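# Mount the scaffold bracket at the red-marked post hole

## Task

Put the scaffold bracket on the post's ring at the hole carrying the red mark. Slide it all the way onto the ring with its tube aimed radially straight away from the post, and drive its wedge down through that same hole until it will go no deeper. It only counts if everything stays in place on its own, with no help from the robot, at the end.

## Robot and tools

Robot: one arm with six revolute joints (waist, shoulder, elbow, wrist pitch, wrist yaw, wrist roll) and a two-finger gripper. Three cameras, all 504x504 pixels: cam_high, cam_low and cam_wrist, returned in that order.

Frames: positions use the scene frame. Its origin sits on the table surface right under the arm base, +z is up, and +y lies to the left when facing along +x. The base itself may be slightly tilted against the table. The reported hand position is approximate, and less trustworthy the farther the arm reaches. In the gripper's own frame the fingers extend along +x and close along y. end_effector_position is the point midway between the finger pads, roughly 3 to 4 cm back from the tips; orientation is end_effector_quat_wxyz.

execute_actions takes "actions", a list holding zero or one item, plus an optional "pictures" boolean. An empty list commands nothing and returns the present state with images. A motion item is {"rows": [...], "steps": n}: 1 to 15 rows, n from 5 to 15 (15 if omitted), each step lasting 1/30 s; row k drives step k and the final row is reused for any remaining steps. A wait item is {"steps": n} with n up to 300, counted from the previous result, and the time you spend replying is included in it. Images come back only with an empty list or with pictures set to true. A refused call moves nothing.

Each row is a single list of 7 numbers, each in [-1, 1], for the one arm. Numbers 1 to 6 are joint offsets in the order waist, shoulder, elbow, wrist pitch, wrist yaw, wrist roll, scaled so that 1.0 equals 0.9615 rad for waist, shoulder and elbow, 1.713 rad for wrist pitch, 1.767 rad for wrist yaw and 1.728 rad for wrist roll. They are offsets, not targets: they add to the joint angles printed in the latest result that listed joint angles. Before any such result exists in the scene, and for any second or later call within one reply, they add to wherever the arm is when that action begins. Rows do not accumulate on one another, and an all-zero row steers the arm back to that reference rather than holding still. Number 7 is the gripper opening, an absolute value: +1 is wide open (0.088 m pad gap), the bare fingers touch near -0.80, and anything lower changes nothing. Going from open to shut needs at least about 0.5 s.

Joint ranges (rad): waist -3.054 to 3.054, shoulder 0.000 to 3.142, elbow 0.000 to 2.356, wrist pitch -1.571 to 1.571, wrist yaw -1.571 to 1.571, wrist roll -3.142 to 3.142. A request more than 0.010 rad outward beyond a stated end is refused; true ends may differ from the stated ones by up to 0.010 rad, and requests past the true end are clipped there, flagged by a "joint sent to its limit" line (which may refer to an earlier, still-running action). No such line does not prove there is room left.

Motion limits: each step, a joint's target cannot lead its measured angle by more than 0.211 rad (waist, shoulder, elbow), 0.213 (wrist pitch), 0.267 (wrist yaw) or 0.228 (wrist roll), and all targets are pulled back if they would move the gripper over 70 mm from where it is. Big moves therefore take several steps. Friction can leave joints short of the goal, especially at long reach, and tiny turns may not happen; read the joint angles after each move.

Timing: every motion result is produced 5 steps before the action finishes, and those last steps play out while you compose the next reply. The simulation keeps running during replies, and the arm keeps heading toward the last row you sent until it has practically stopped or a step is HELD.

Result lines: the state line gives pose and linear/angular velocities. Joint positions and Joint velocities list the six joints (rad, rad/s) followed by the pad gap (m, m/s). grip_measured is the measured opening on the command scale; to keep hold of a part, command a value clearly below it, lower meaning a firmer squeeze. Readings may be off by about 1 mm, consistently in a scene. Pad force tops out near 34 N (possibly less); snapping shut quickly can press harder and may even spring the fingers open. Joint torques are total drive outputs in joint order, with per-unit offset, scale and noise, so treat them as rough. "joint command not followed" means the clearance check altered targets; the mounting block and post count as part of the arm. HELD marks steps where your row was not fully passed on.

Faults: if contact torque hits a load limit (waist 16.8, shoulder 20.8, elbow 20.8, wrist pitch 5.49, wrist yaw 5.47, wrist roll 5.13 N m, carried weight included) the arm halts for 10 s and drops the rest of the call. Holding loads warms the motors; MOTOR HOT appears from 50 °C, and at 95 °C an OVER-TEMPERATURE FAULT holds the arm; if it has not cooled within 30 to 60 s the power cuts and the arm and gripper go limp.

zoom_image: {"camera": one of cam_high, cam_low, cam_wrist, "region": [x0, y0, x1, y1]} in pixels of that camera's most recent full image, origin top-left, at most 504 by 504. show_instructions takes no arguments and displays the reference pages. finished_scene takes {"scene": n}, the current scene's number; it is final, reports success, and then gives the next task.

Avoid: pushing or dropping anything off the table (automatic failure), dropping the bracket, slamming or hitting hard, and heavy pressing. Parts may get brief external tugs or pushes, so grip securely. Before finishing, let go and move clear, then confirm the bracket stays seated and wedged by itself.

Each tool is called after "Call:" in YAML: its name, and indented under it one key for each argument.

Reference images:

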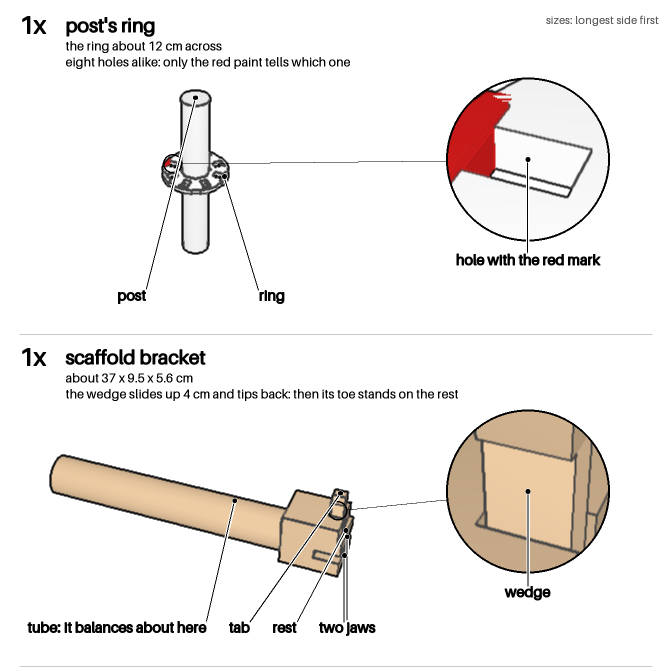

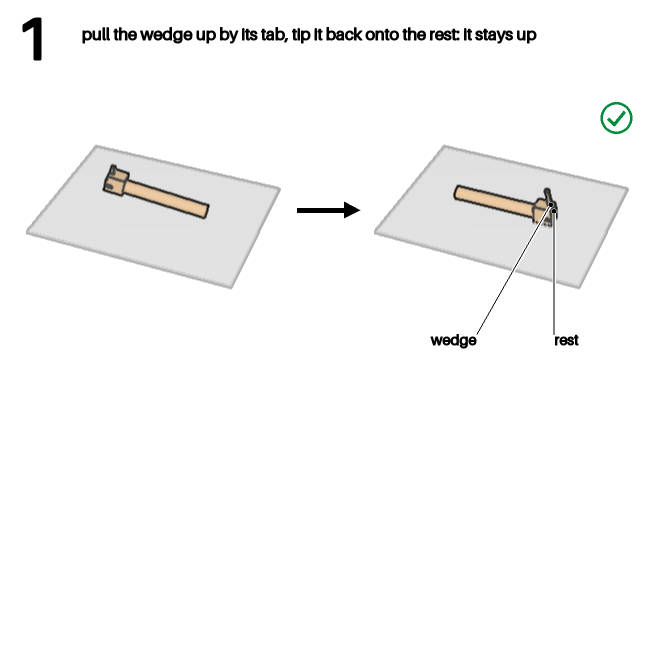

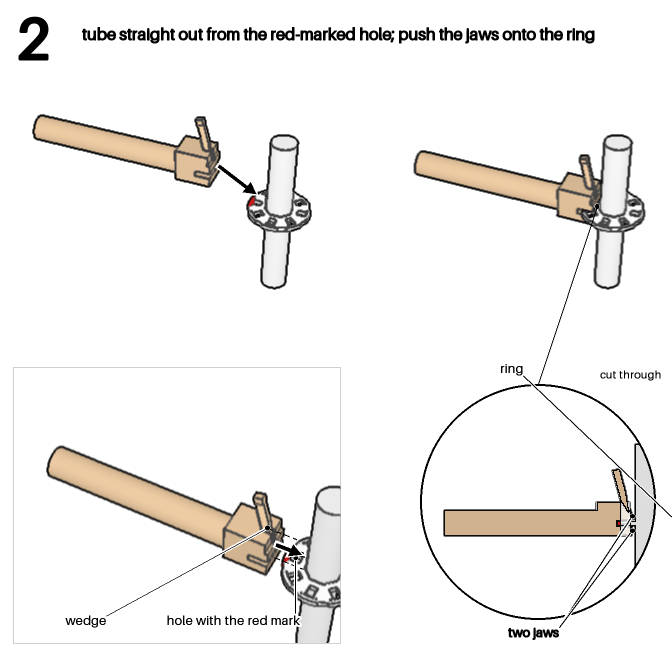

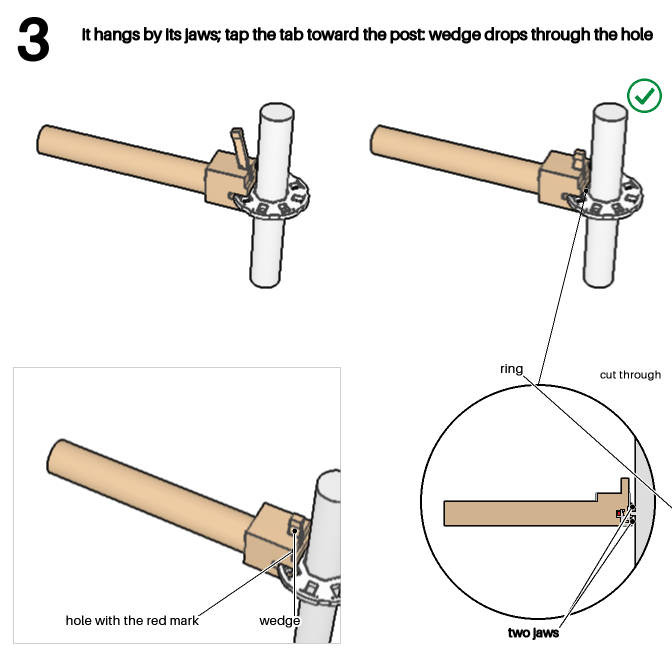

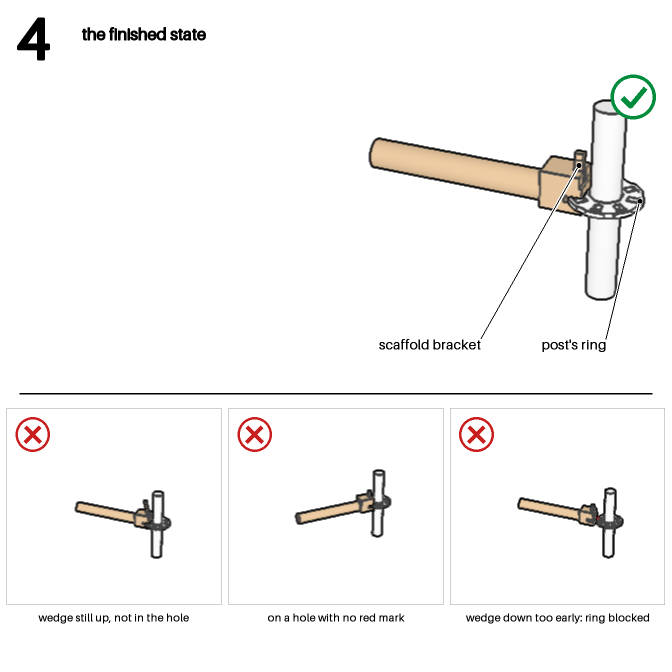

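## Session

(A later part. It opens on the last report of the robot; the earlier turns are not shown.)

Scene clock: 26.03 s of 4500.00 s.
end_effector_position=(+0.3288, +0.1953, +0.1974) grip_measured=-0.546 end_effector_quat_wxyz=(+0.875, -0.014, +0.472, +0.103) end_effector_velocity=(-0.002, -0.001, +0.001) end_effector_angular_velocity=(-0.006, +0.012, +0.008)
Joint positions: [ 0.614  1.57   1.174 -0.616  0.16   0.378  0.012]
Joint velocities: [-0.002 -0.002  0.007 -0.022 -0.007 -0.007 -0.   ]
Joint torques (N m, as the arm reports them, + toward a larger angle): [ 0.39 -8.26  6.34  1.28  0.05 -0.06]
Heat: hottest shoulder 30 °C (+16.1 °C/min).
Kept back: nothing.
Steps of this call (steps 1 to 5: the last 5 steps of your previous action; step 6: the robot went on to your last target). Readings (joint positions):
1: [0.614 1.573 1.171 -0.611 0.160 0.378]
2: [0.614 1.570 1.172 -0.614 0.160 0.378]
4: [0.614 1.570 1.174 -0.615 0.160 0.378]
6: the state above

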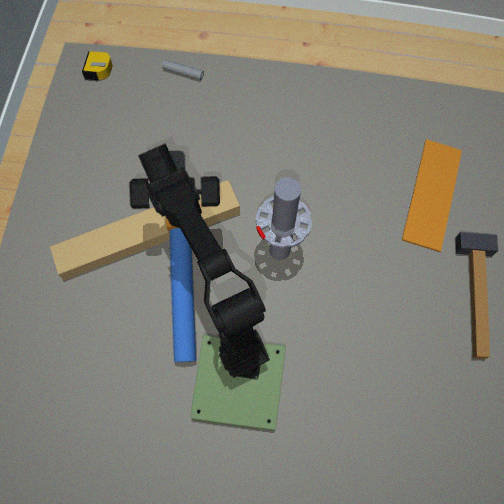

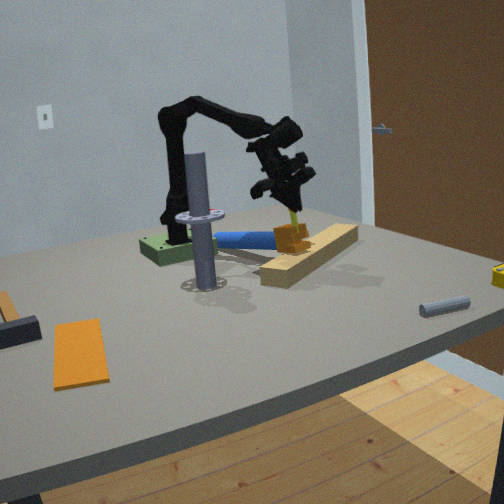

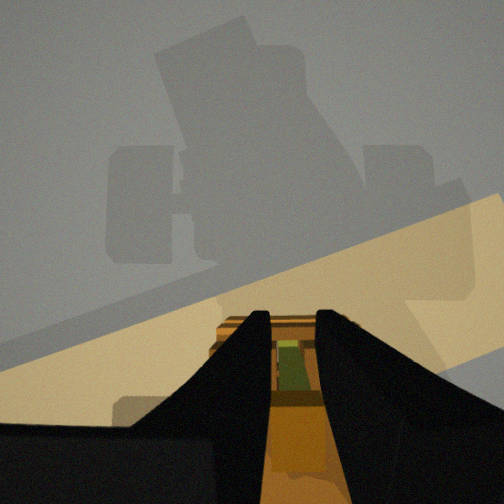

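Call:
execute_actions:
  actions:
    - {"rows": [[-0.006, 0.023, 0.026, -0.002, 0, 0, -0.62],[-0.006, 0.023, 0.026, -0.002, 0, 0, -0.62],[-0.012, 0.046, 0.052, -0.004, 0, 0, -0.62],[-0.012, 0.046, 0.052, -0.004, 0, 0, -0.62],[-0.018, 0.069, 0.078, -0.006, 0, 0, -0.62],[-0.018, 0.069, 0.078, -0.006, 0, 0, -0.62],[-0.024, 0.092, 0.104, -0.008, 0, 0, -0.62],[-0.024, 0.092, 0.104, -0.008, 0, 0, -0.62],[-0.029, 0.115, 0.13, -0.01, 0, 0, -0.62]], "steps": 15}

Call:
execute_actions:
  actions:
    - {"steps": 6}
  pictures: true

Call:
zoom_image:
  camera: "cam_low"
  region: [250, 170, 350, 260]

Scene clock: 27.63 s of 4500.00 s.
end_effector_position=(+0.3476, +0.2000, +0.1969) grip_measured=-0.546 end_effector_quat_wxyz=(+0.874, -0.012, +0.477, +0.094) end_effector_velocity=(+0.089, +0.014, +0.014) end_effector_angular_velocity=(+0.012, -0.035, -0.088)
Joint positions: [ 0.598  1.648  1.257 -0.633  0.159  0.378  0.012]
Joint velocities: [-0.09   0.286  0.344 -0.022  0.007 -0.007 -0.   ]
Joint torques (N m, as the arm reports them, + toward a larger angle): [-0.43 -7.01  6.55  1.75  0.09 -0.01]
Heat: hottest shoulder 30 °C (+15.2 °C/min).
Steps of this call (steps 1 to 30: the robot went on to your last target; steps 31 to 38: nothing new was sent; steps 39 to 48: the first 10 steps of this action). Readings (joint positions):
39: [0.614 1.570 1.177 -0.620 0.160 0.378]
40: [0.614 1.572 1.180 -0.623 0.160 0.378]
42: [0.613 1.584 1.191 -0.629 0.159 0.378]
46: [0.604 1.627 1.233 -0.631 0.159 0.378]
48: the state above

Scene clock: 27.83 s of 4500.00 s.
end_effector_position=(+0.3536, +0.2009, +0.1971) grip_measured=-0.546 end_effector_quat_wxyz=(+0.874, -0.011, +0.477, +0.092) end_effector_velocity=(+0.002, -0.001, -0.005) end_effector_angular_velocity=(-0.016, +0.020, -0.013)
Joint positions: [ 0.591  1.669  1.281 -0.636  0.159  0.378  0.012]
Joint velocities: [-0.002  0.022  0.017 -0.022  0.007  0.007  0.   ]
Joint torques (N m, as the arm reports them, + toward a larger angle): [-0.54 -7.08  6.71  1.76  0.09  0.  ]
Heat: hottest shoulder 30 °C (+15.1 °C/min).
Kept back: nothing.
Steps of this call (steps 1 to 5: the last 5 steps of your previous action; step 6: the robot went on to your last target). Readings (joint positions):
1: [0.595 1.656 1.267 -0.634 0.159 0.378]
2: [0.593 1.662 1.273 -0.634 0.159 0.378]
4: [0.591 1.667 1.279 -0.634 0.159 0.378]
6: the state above

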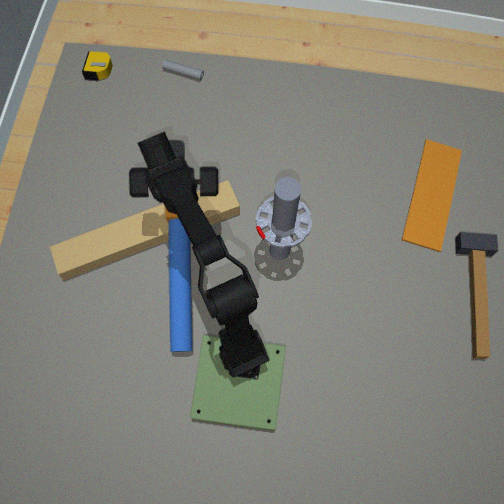

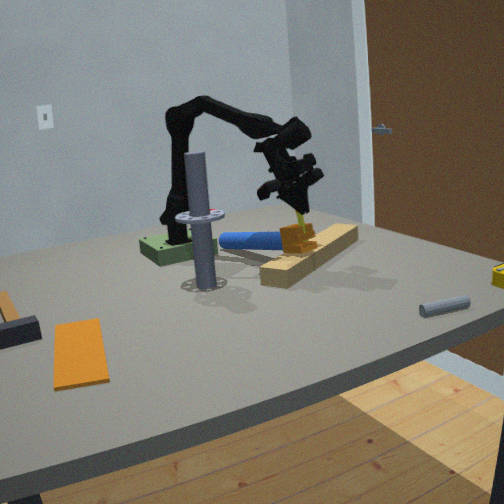

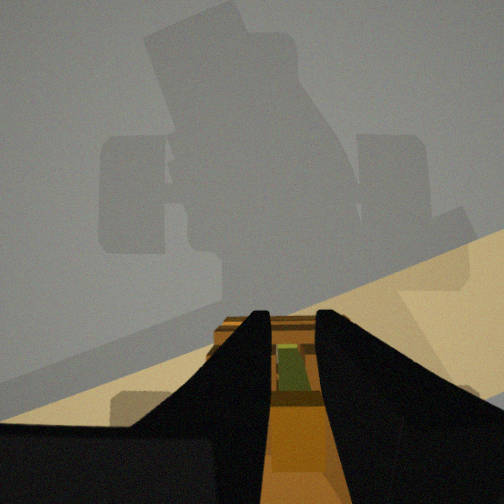

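Region (250, 170, 350, 260) of cam_low's 504x504 image, scaled by 5.040, with more detail than that image has; it fills the top 454 rows of this view, and the rest is white.

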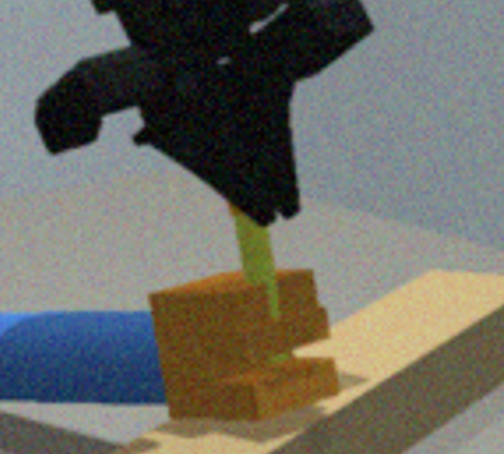

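Call:
execute_actions:
  actions:
    - {"rows": [[0.001, -0.009, 0.014, -0.013, 0, 0, -0.7],[0.001, -0.009, 0.014, -0.013, 0, 0, -0.7],[0.002, -0.018, 0.028, -0.026, 0, 0, -0.7],[0.002, -0.018, 0.028, -0.026, 0, 0, -0.7],[0.004, -0.026, 0.041, -0.038, 0, 0, -0.7]], "steps": 12}

Call:
execute_actions:
  actions:
    - {"steps": 6}
  pictures: true

Call:
zoom_image:
  camera: "cam_low"
  region: [250, 170, 350, 260]

Scene clock: 29.03 s of 4500.00 s.
end_effector_position=(+0.3502, +0.1989, +0.2029) grip_measured=-0.546 end_effector_quat_wxyz=(+0.870, -0.014, +0.484, +0.090) end_effector_velocity=(-0.016, -0.008, +0.056) end_effector_angular_velocity=(+0.008, -0.031, +0.010)
Joint positions: [ 0.591  1.662  1.304 -0.682  0.159  0.378  0.012]
Joint velocities: [ 0.007 -0.11   0.09  -0.168  0.007 -0.007  0.   ]
Joint torques (N m, as the arm reports them, + toward a larger angle): [ 0.22 -9.08  6.3   1.2   0.05 -0.03]
Heat: hottest shoulder 30 °C (+14.5 °C/min).
Steps of this call (steps 1 to 29: the robot went on to your last target; steps 30 to 36: the first 7 steps of this action). Readings (joint positions):
30: [0.591 1.672 1.283 -0.638 0.159 0.378]
31: [0.591 1.672 1.284 -0.640 0.159 0.378]
33: [0.591 1.671 1.292 -0.655 0.159 0.378]
36: the state above

Scene clock: 29.23 s of 4500.00 s.
end_effector_position=(+0.3491, +0.1983, +0.2075) grip_measured=-0.546 end_effector_quat_wxyz=(+0.871, -0.013, +0.482, +0.090) end_effector_velocity=(-0.004, +0.000, -0.001) end_effector_angular_velocity=(+0.003, +0.024, +0.015)
Joint positions: [ 0.592  1.654  1.311 -0.694  0.159  0.378  0.012]
Joint velocities: [-0.002 -0.002  0.002 -0.022 -0.022 -0.007 -0.   ]
Joint torques (N m, as the arm reports them, + toward a larger angle): [ 0.21 -9.08  6.21  1.16  0.04 -0.02]
Heat: hottest shoulder 30 °C (+14.4 °C/min).
Kept back: nothing.
Steps of this call (steps 1 to 5: the last 5 steps of your previous action; step 6: the robot went on to your last target). Readings (joint positions):
1: [0.592 1.659 1.307 -0.687 0.159 0.378]
2: [0.592 1.657 1.309 -0.690 0.159 0.378]
4: [0.592 1.654 1.311 -0.694 0.159 0.378]
6: the state above

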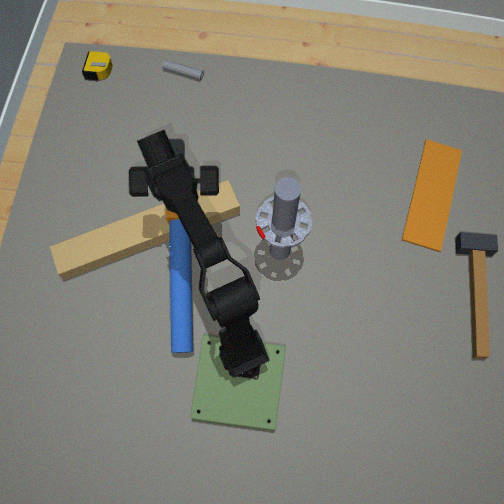

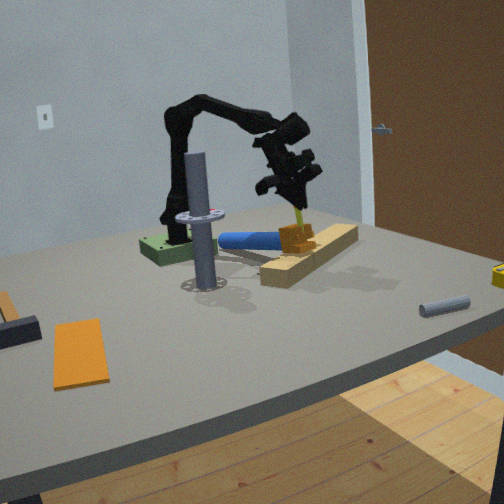

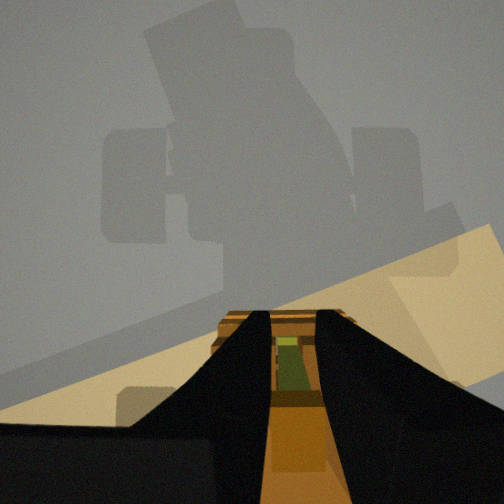

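Region (250, 170, 350, 260) of cam_low's 504x504 image, scaled by 5.040, with more detail than that image has; it fills the top 454 rows of this view, and the rest is white.

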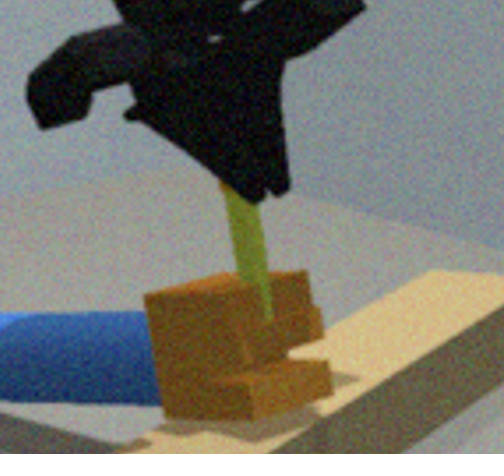

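Call:
execute_actions:
  actions:
    - {"rows": [[0.001, -0.009, 0.014, -0.013, 0, 0, -0.7],[0.001, -0.009, 0.014, -0.013, 0, 0, -0.7],[0.002, -0.018, 0.028, -0.026, 0, 0, -0.7],[0.002, -0.018, 0.028, -0.026, 0, 0, -0.7],[0.004, -0.028, 0.045, -0.042, 0, 0, -0.7]], "steps": 12}

Call:
execute_actions:
  actions:
    - {"steps": 6}
  pictures: true

Call:
zoom_image:
  camera: "cam_low"
  region: [250, 170, 350, 260]

Scene clock: 29.67 s of 4500.00 s.
end_effector_position=(+0.3446, +0.1958, +0.2138) grip_measured=-0.546 end_effector_quat_wxyz=(+0.867, -0.017, +0.490, +0.088) end_effector_velocity=(-0.018, -0.007, +0.061) end_effector_angular_velocity=(+0.009, -0.022, +0.030)
Joint positions: [ 0.593  1.645  1.335 -0.746  0.159  0.378  0.012]
Joint velocities: [ 0.007 -0.105  0.12  -0.198 -0.007 -0.022 -0.   ]
Joint torques (N m, as the arm reports them, + toward a larger angle): [ 0.2  -9.05  6.23  1.23  0.08 -0.02]
Heat: hottest shoulder 30 °C (+14.2 °C/min).
Steps of this call (steps 1 to 6: the robot went on to your last target; steps 7 to 13: the first 7 steps of this action). Readings (joint positions):
7: [0.592 1.654 1.313 -0.698 0.159 0.378]
8: [0.592 1.654 1.314 -0.702 0.159 0.378]
10: [0.592 1.652 1.321 -0.718 0.159 0.378]
13: the state above

Scene clock: 29.87 s of 4500.00 s.
end_effector_position=(+0.3429, +0.1949, +0.2178) grip_measured=-0.546 end_effector_quat_wxyz=(+0.867, -0.017, +0.490, +0.088) end_effector_velocity=(-0.005, -0.006, -0.004) end_effector_angular_velocity=(-0.029, +0.026, +0.000)
Joint positions: [ 0.593  1.637  1.343 -0.761  0.159  0.378  0.012]
Joint velocities: [-0.002 -0.002 -0.002 -0.037  0.007 -0.007 -0.   ]
Joint torques (N m, as the arm reports them, + toward a larger angle): [ 0.23 -8.99  6.47  1.26  0.05 -0.04]
Heat: hottest shoulder 30 °C (+14.1 °C/min).
Kept back: nothing.
Steps of this call (steps 1 to 5: the last 5 steps of your previous action; step 6: the robot went on to your last target). Readings (joint positions):
1: [0.593 1.641 1.339 -0.752 0.159 0.378]
2: [0.593 1.639 1.341 -0.756 0.159 0.378]
4: [0.593 1.637 1.343 -0.760 0.159 0.378]
6: the state above

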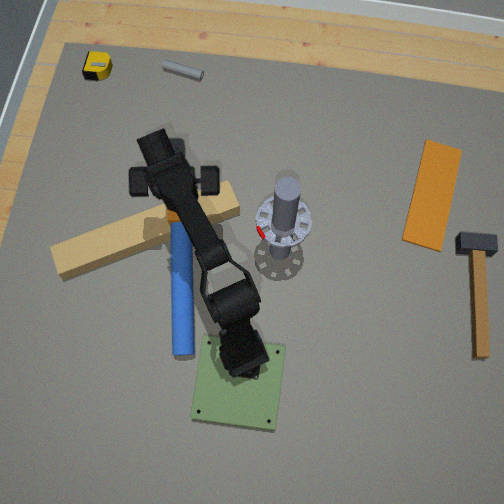

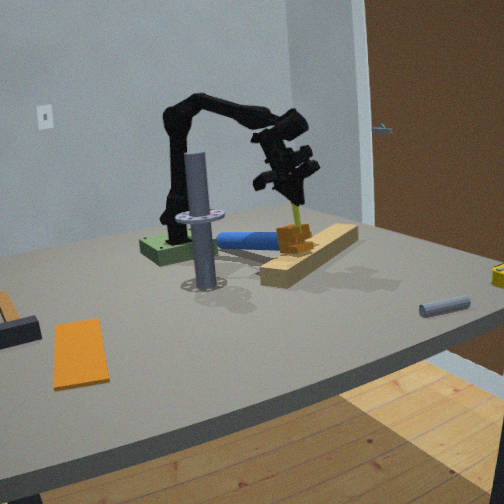

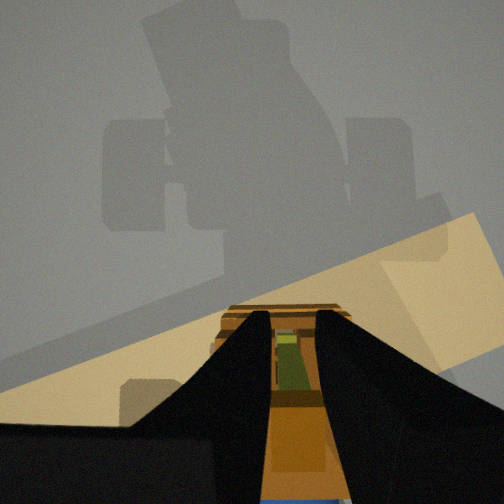

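Region (250, 170, 350, 260) of cam_low's 504x504 image, scaled by 5.040, with more detail than that image has; it fills the top 454 rows of this view, and the rest is white.

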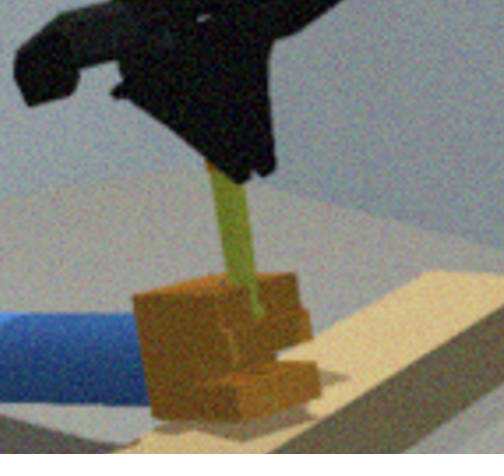

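Call:
execute_actions:
  actions:
    - {"rows": [[0.008,-0.015,-0.029,0.018,0.009,0,-0.8],[0.016,-0.031,-0.057,0.037,0.019,0,-0.8],[0.024,-0.046,-0.086,0.055,0.028,0,-0.8],[0.033,-0.062,-0.115,0.073,0.037,0,-0.8],[0.041,-0.077,-0.143,0.091,0.047,0,-0.8],[0.049,-0.093,-0.172,0.11,0.056,0,-0.8],[0.057,-0.108,-0.2,0.128,0.066,0,-0.8],[0.065,-0.123,-0.229,0.146,0.075,0,-0.8],[0.073,-0.139,-0.258,0.165,0.084,0,-0.8],[0.081,-0.154,-0.286,0.183,0.094,0,-0.8],[0.09,-0.17,-0.315,0.201,0.103,0,-0.8],[0.098,-0.185,-0.344,0.219,0.112,0,-0.8],[0.106,-0.2,-0.372,0.238,0.122,0,-0.8],[0.114,-0.216,-0.401,0.256,0.131,0,-0.8]], "steps": 15}

Call:
execute_actions:
  actions:
    - {"steps": 8}
  pictures: true

Call:
zoom_image:
  camera: "cam_low"
  region: [250, 170, 350, 260]

Scene clock: 32.00 s of 4500.00 s.
end_effector_position=(+0.3354, +0.1971, +0.2118) grip_measured=-0.546 end_effector_quat_wxyz=(+0.904, -0.024, +0.419, +0.084) end_effector_velocity=(-0.030, -0.015, -0.003) end_effector_angular_velocity=(+0.006, -0.694, -0.099)
Joint positions: [ 0.651  1.54   1.146 -0.532  0.272  0.379  0.012]
Joint velocities: [ 0.203 -0.422 -0.774  0.916  0.505 -0.007  0.   ]
Joint torques (N m, as the arm reports them, + toward a larger angle): [-0.02 -8.77  4.72  1.81  0.5  -0.02]
Heat: hottest shoulder 30 °C (+13.1 °C/min).
Steps of this call (steps 1 to 30: the robot went on to your last target; steps 31 to 54: nothing new was sent; steps 55 to 64: the first 10 steps of this action). Readings (joint positions):
55: [0.593 1.637 1.341 -0.763 0.159 0.378]
56: [0.595 1.633 1.333 -0.751 0.164 0.378]
58: [0.605 1.617 1.297 -0.706 0.184 0.378]
62: [0.636 1.567 1.198 -0.597 0.239 0.379]
64: the state above

Scene clock: 32.27 s of 4500.00 s.
end_effector_position=(+0.3254, +0.1926, +0.2105) grip_measured=-0.546 end_effector_quat_wxyz=(+0.931, -0.022, +0.357, +0.073) end_effector_velocity=(-0.012, -0.004, -0.005) end_effector_angular_velocity=(+0.022, -0.145, -0.014)
Joint positions: [ 0.695  1.448  0.982 -0.348  0.373  0.379  0.012]
Joint velocities: [ 0.046 -0.095 -0.193  0.227  0.095 -0.007 -0.   ]
Joint torques (N m, as the arm reports them, + toward a larger angle): [ 0.1  -7.56  4.86  2.05  0.4  -0.03]
Heat: hottest shoulder 30 °C (+13.0 °C/min).
Kept back: nothing.
Steps of this call (steps 1 to 5: the last 5 steps of your previous action; steps 6 to 8: the robot went on to your last target). Readings (joint positions):
1: [0.658 1.525 1.121 -0.501 0.289 0.379]
2: [0.665 1.511 1.094 -0.471 0.306 0.379]
4: [0.679 1.481 1.040 -0.409 0.340 0.379]
8: the state above

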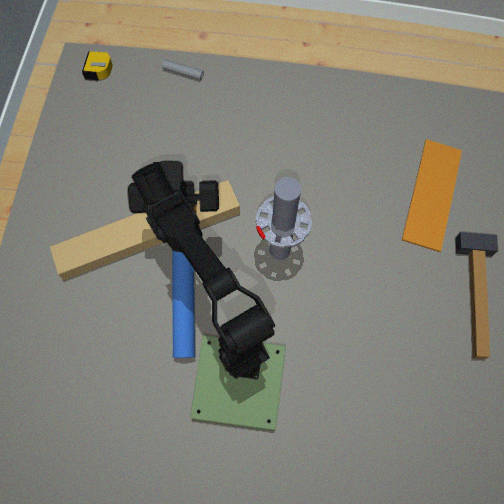

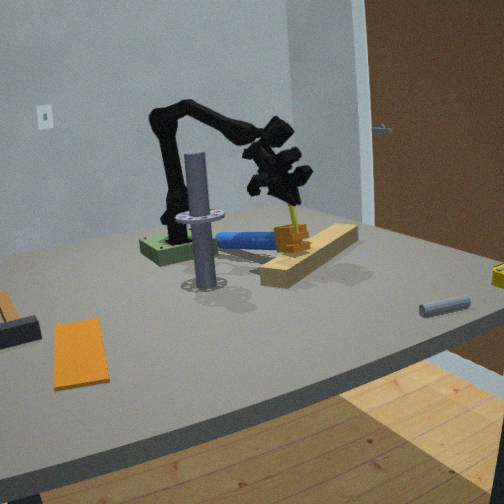

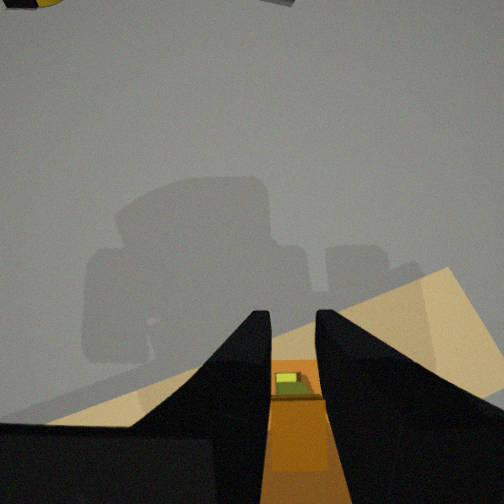

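Region (250, 170, 350, 260) of cam_low's 504x504 image, scaled by 5.040, with more detail than that image has; it fills the top 454 rows of this view, and the rest is white.

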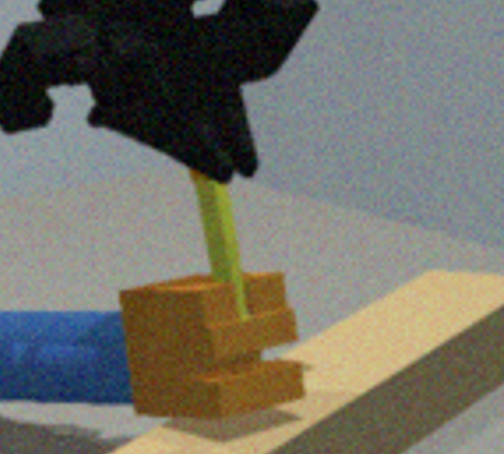

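Call:
execute_actions:
  actions:
    - {"rows": [[0, 0, 0, 0, 0, 0, -0.3]], "steps": 15}

Call:
execute_actions:
  actions:
    - {"steps": 6}
  pictures: true

Call:
zoom_image:
  camera: "cam_low"
  region: [250, 170, 350, 260]

Scene clock: 33.07 s of 4500.00 s.
end_effector_position=(+0.3239, +0.1907, +0.2097) grip_measured=-0.317 end_effector_quat_wxyz=(+0.932, -0.023, +0.356, +0.071) end_effector_velocity=(-0.002, +0.001, -0.000) end_effector_angular_velocity=(+0.010, +0.020, +0.008)
Joint positions: [ 0.696  1.44   0.972 -0.345  0.379  0.379  0.023]
Joint velocities: [-0.002 -0.002  0.007 -0.022 -0.022  0.007  0.009]
Joint torques (N m, as the arm reports them, + toward a larger angle): [-0.09 -5.49  6.39  1.62 -0.06 -0.01]
Heat: hottest shoulder 30 °C (+12.7 °C/min).
Steps of this call (steps 1 to 14: the robot went on to your last target; steps 15 to 24: the first 10 steps of this action). Readings (joint positions):
15: [0.699 1.440 0.966 -0.326 0.384 0.379]
16: [0.699 1.440 0.966 -0.330 0.384 0.379]
18: [0.697 1.440 0.968 -0.339 0.383 0.379]
22: [0.696 1.440 0.971 -0.344 0.380 0.379]
24: the state above

Scene clock: 33.27 s of 4500.00 s.
end_effector_position=(+0.3239, +0.1909, +0.2100) grip_measured=-0.303 end_effector_quat_wxyz=(+0.931, -0.023, +0.356, +0.072) end_effector_velocity=(+0.003, +0.003, +0.008) end_effector_angular_velocity=(+0.026, -0.017, -0.002)
Joint positions: [ 0.696  1.44   0.973 -0.347  0.377  0.379  0.024]
Joint velocities: [-0.002 -0.002  0.017  0.007 -0.007  0.007  0.001]
Joint torques (N m, as the arm reports them, + toward a larger angle): [-0.13 -5.47  6.26  1.67 -0.02  0.  ]
Heat: hottest shoulder 30 °C (+12.6 °C/min).
Kept back: nothing.
Steps of this call (steps 1 to 5: the last 5 steps of your previous action; step 6: the robot went on to your last target). Readings (joint positions):
1: [0.696 1.440 0.972 -0.346 0.378 0.379]
2: [0.696 1.440 0.972 -0.346 0.378 0.379]
4: [0.696 1.440 0.973 -0.347 0.377 0.379]
6: the state above

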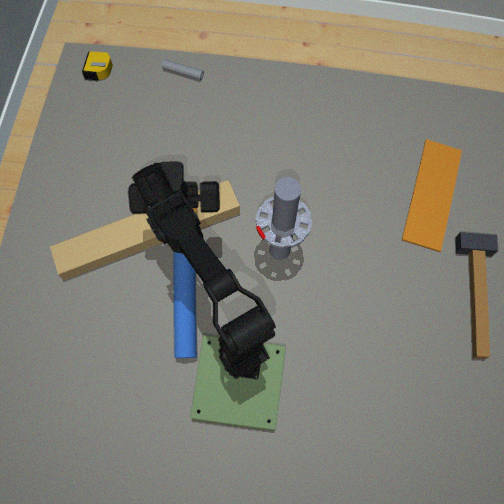

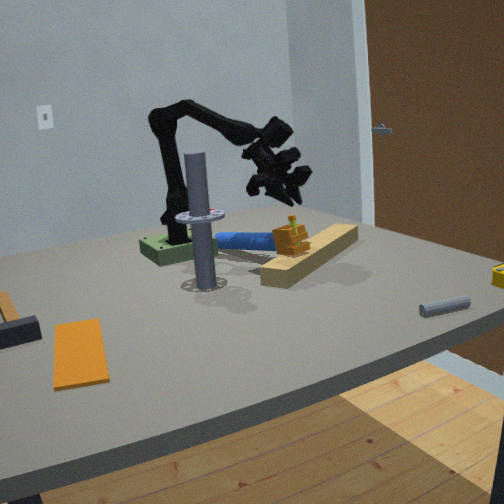

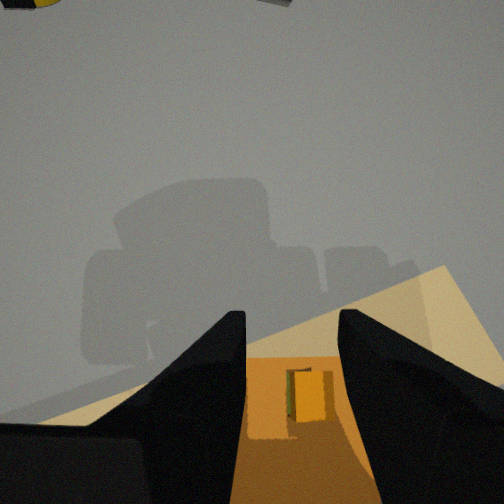

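Region (250, 170, 350, 260) of cam_low's 504x504 image, scaled by 5.040, with more detail than that image has; it fills the top 454 rows of this view, and the rest is white.

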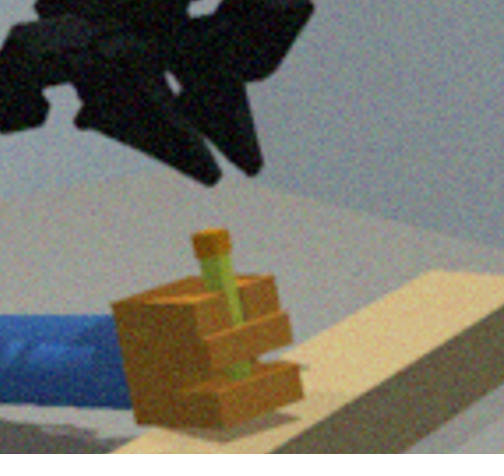

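Call:
execute_actions:
  actions:
    - {"rows": [[-0.016, 0.075, -0.079, 0.083, 0, 0, -0.3]], "steps": 12}

Call:
execute_actions:
  actions:
    - {"steps": 6}
  pictures: true

Call:
zoom_image:
  camera: "cam_low"
  region: [250, 170, 350, 260]

Scene clock: 34.67 s of 4500.00 s.
end_effector_position=(+0.3325, +0.1915, +0.1819) grip_measured=-0.300 end_effector_quat_wxyz=(+0.932, -0.021, +0.355, +0.066) end_effector_velocity=(+0.007, -0.005, -0.039) end_effector_angular_velocity=(-0.041, -0.012, -0.003)
Joint positions: [ 0.684  1.502  0.911 -0.222  0.379  0.378  0.024]
Joint velocities: [-0.012  0.071 -0.1    0.168  0.022 -0.037 -0.   ]
Joint torques (N m, as the arm reports them, + toward a larger angle): [-0.33 -6.18  4.89  1.91  0.02  0.07]
Heat: hottest shoulder 30 °C (+12.1 °C/min).
Steps of this call (steps 1 to 15: the robot went on to your last target; steps 16 to 35: nothing new was sent; steps 36 to 42: the first 7 steps of this action). Readings (joint positions):
36: [0.694 1.448 0.966 -0.320 0.377 0.379]
37: [0.692 1.456 0.955 -0.278 0.377 0.379]
39: [0.687 1.480 0.938 -0.245 0.377 0.379]
42: the state above

Scene clock: 34.87 s of 4500.00 s.
end_effector_position=(+0.3337, +0.1920, +0.1826) grip_measured=-0.300 end_effector_quat_wxyz=(+0.934, -0.019, +0.352, +0.066) end_effector_velocity=(-0.002, +0.001, -0.004) end_effector_angular_velocity=(+0.005, +0.011, +0.018)
Joint positions: [ 0.683  1.503  0.908 -0.209  0.38   0.378  0.024]
Joint velocities: [-0.002 -0.002 -0.012  0.007 -0.022 -0.007 -0.   ]
Joint torques (N m, as the arm reports them, + toward a larger angle): [-0.27 -5.56  4.38  1.98  0.04  0.02]
Heat: hottest shoulder 30 °C (+12.0 °C/min).
Kept back: nothing.
Steps of this call (steps 1 to 5: the last 5 steps of your previous action; step 6: the robot went on to your last target). Readings (joint positions):
1: [0.683 1.503 0.910 -0.217 0.380 0.378]
2: [0.683 1.503 0.910 -0.214 0.380 0.378]
4: [0.683 1.503 0.910 -0.211 0.380 0.378]
6: the state above

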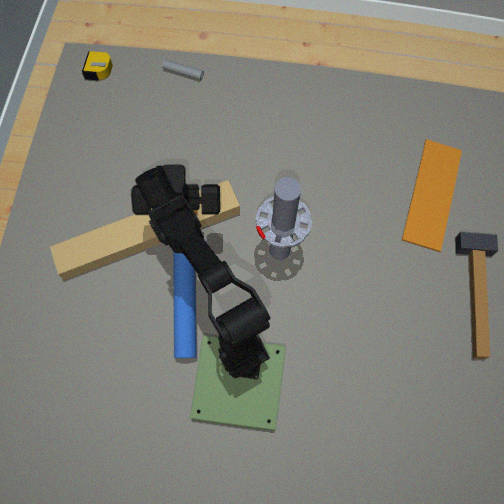

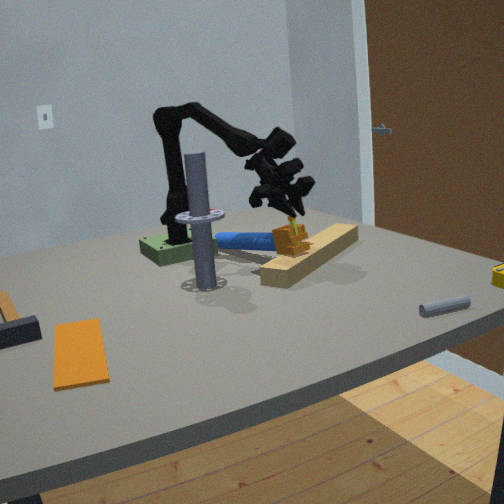

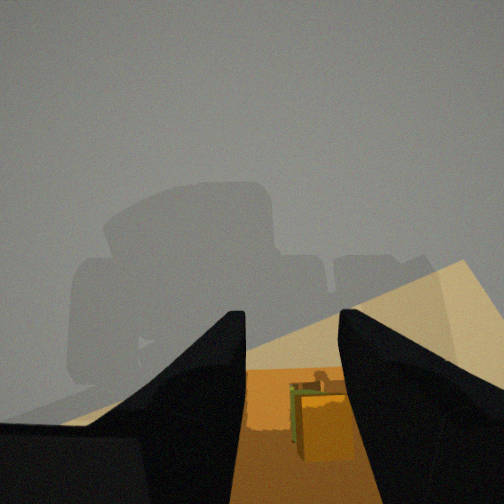

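Region (250, 170, 350, 260) of cam_low's 504x504 image, scaled by 5.040, with more detail than that image has; it fills the top 454 rows of this view, and the rest is white.

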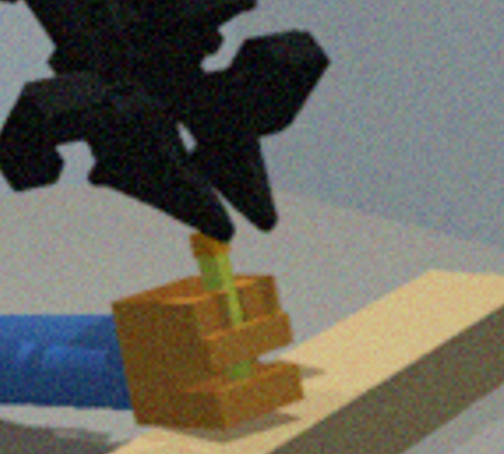

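Call:
execute_actions:
  actions:
    - {"rows": [[-0.022, 0.008, -0.008, 0.01, 0, 0, -0.3]], "steps": 10}

Call:
execute_actions:
  actions:
    - {"rows": [[0, 0, 0, 0, 0, 0, -0.7]], "steps": 15}
  pictures: true

Call:
zoom_image:
  camera: "cam_low"
  region: [250, 170, 350, 260]

Scene clock: 35.37 s of 4500.00 s.
end_effector_position=(+0.3381, +0.1878, +0.1842) grip_measured=-0.300 end_effector_quat_wxyz=(+0.936, -0.013, +0.347, +0.060) end_effector_velocity=(+0.016, -0.019, +0.005) end_effector_angular_velocity=(+0.022, -0.026, -0.056)
Joint positions: [ 0.667  1.503  0.908 -0.196  0.38   0.378  0.024]
Joint velocities: [-0.066 -0.002 -0.002  0.037 -0.007 -0.007 -0.   ]
Joint torques (N m, as the arm reports them, + toward a larger angle): [-0.12 -5.8   4.79  1.93  0.13  0.02]
Heat: hottest shoulder 30 °C (+11.9 °C/min).
Steps of this call (steps 1 to 10: the robot went on to your last target; steps 11 to 15: the first 5 steps of this action). Readings (joint positions):
11: [0.681 1.503 0.908 -0.205 0.380 0.378]
12: [0.678 1.503 0.908 -0.202 0.380 0.378]
14: [0.670 1.503 0.908 -0.197 0.380 0.378]
15: the state above

Scene clock: 35.87 s of 4500.00 s.
end_effector_position=(+0.3388, +0.1871, +0.1845) grip_measured=-0.686 end_effector_quat_wxyz=(+0.936, -0.012, +0.346, +0.059) end_effector_velocity=(-0.001, -0.001, +0.000) end_effector_angular_velocity=(-0.003, +0.004, +0.008)
Joint positions: [ 0.665  1.503  0.908 -0.194  0.379  0.378  0.005]
Joint velocities: [-0.002 -0.007 -0.002 -0.007 -0.007 -0.007 -0.007]
Joint torques (N m, as the arm reports them, + toward a larger angle): [-0.05 -6.72  5.36  1.79  0.14  0.  ]
Heat: hottest shoulder 30 °C (+11.7 °C/min).
Steps of this call (steps 1 to 5: the last 5 steps of your previous action; steps 6 to 15: the first 10 steps of this action, its rows measured from where the robot was after step 5). Readings (joint positions):
5: [0.665 1.503 0.908 -0.195 0.379 0.378]
6: [0.665 1.503 0.908 -0.194 0.379 0.378]
7: [0.665 1.503 0.908 -0.194 0.379 0.378]
9: [0.665 1.503 0.908 -0.194 0.379 0.378]
13: [0.665 1.503 0.908 -0.194 0.379 0.378]
15: the state above

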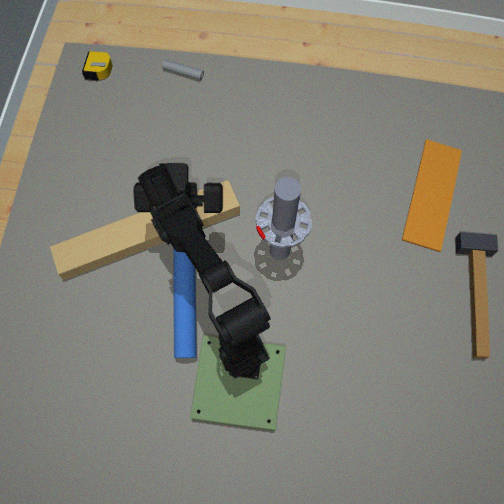

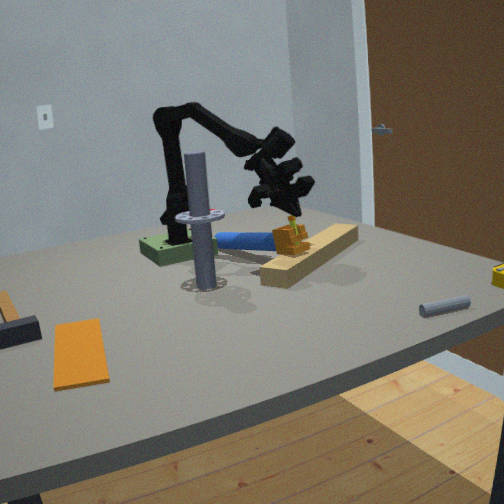

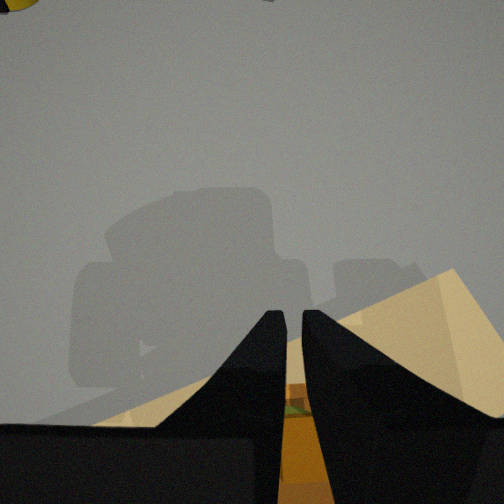

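Region (250, 170, 350, 260) of cam_low's 504x504 image, scaled by 5.040, with more detail than that image has; it fills the top 454 rows of this view, and the rest is white.

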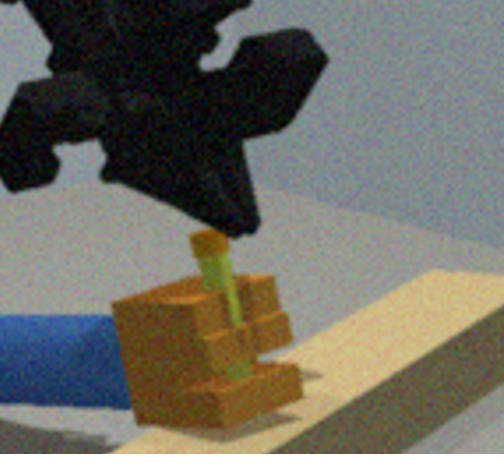

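Call:
execute_actions:
  actions:
    - {"rows": [[0, 0, 0, 0, 0, 0, -0.25],[0, 0, 0, 0, 0, 0, -0.25],[0, 0, 0, 0, 0, 0, -0.25],[0, 0, 0, 0, 0, 0, -0.25],[0, 0, 0, 0, 0, 0, -0.25],[0, 0, 0, 0, 0, 0, -0.25],[0.01, -0.017, -0.071, 0.033, 0, 0, -0.25]], "steps": 15}

Call:
execute_actions:
  actions:
    - {"steps": 6}
  pictures: true

Call:
zoom_image:
  camera: "cam_low"
  region: [250, 170, 350, 260]

Scene clock: 36.77 s of 4500.00 s.
end_effector_position=(+0.3351, +0.1863, +0.1783) grip_measured=-0.266 end_effector_quat_wxyz=(+0.937, -0.011, +0.343, +0.062) end_effector_velocity=(-0.041, -0.015, -0.078) end_effector_angular_velocity=(-0.089, +0.100, +0.051)
Joint positions: [ 0.669  1.495  0.87  -0.157  0.379  0.378  0.026]
Joint velocities: [ 0.032 -0.012 -0.261  0.125 -0.007 -0.022  0.008]
Joint torques (N m, as the arm reports them, + toward a larger angle): [ 0.23 -7.37  4.6   2.09  0.16 -0.01]
Heat: hottest shoulder 30 °C (+11.4 °C/min).
Steps of this call (steps 1 to 5: the last 5 steps of your previous action; steps 6 to 15: the robot went on to your last target; steps 16 to 17: nothing new was sent; steps 18 to 27: the first 10 steps of this action). Readings (joint positions):
18: [0.665 1.503 0.908 -0.194 0.379 0.378]
19: [0.665 1.503 0.908 -0.194 0.379 0.378]
21: [0.665 1.503 0.908 -0.194 0.379 0.378]
25: [0.666 1.499 0.889 -0.167 0.379 0.378]
27: the state above

Scene clock: 36.97 s of 4500.00 s.
end_effector_position=(+0.3326, +0.1854, +0.1728) grip_measured=-0.252 end_effector_quat_wxyz=(+0.936, -0.013, +0.346, +0.063) end_effector_velocity=(+0.002, +0.002, +0.005) end_effector_angular_velocity=(+0.026, -0.017, -0.002)
Joint positions: [ 0.671  1.495  0.85  -0.142  0.379  0.378  0.027]
Joint velocities: [-0.002 -0.007 -0.002  0.022 -0.007  0.007  0.001]
Joint torques (N m, as the arm reports them, + toward a larger angle): [ 0.31 -7.43  4.4   1.95  0.16  0.  ]
Heat: hottest shoulder 30 °C (+11.4 °C/min).
Kept back: nothing.
Steps of this call (steps 1 to 5: the last 5 steps of your previous action; step 6: the robot went on to your last target). Readings (joint positions):
1: [0.670 1.495 0.862 -0.153 0.379 0.378]
2: [0.670 1.495 0.857 -0.150 0.379 0.378]
4: [0.671 1.495 0.851 -0.146 0.379 0.378]
6: the state above

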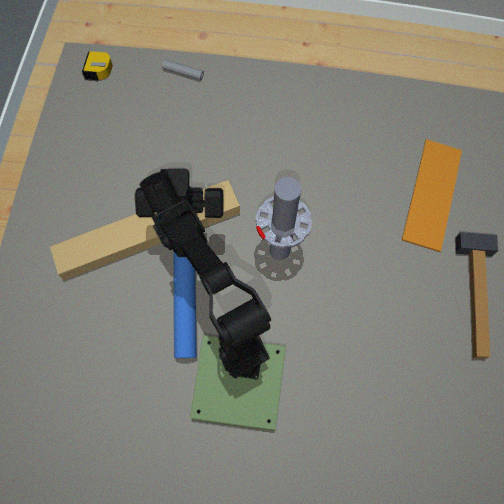

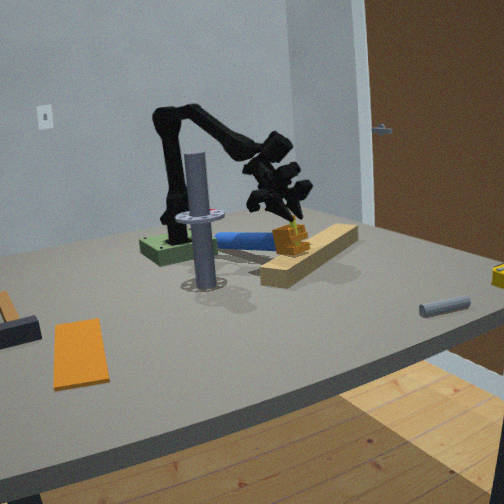

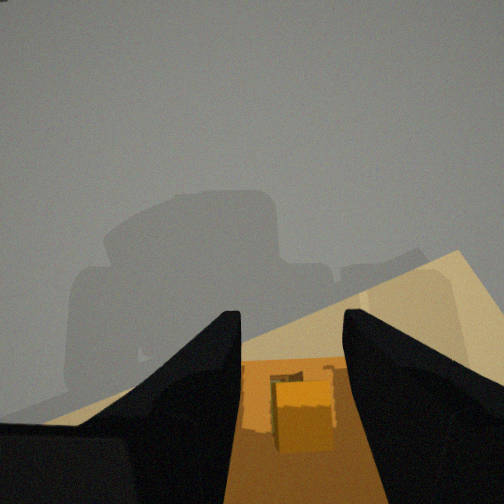

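Region (250, 170, 350, 260) of cam_low's 504x504 image, scaled by 5.040, with more detail than that image has; it fills the top 454 rows of this view, and the rest is white.

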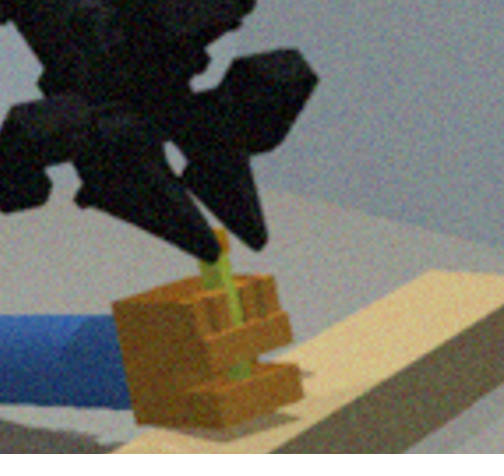

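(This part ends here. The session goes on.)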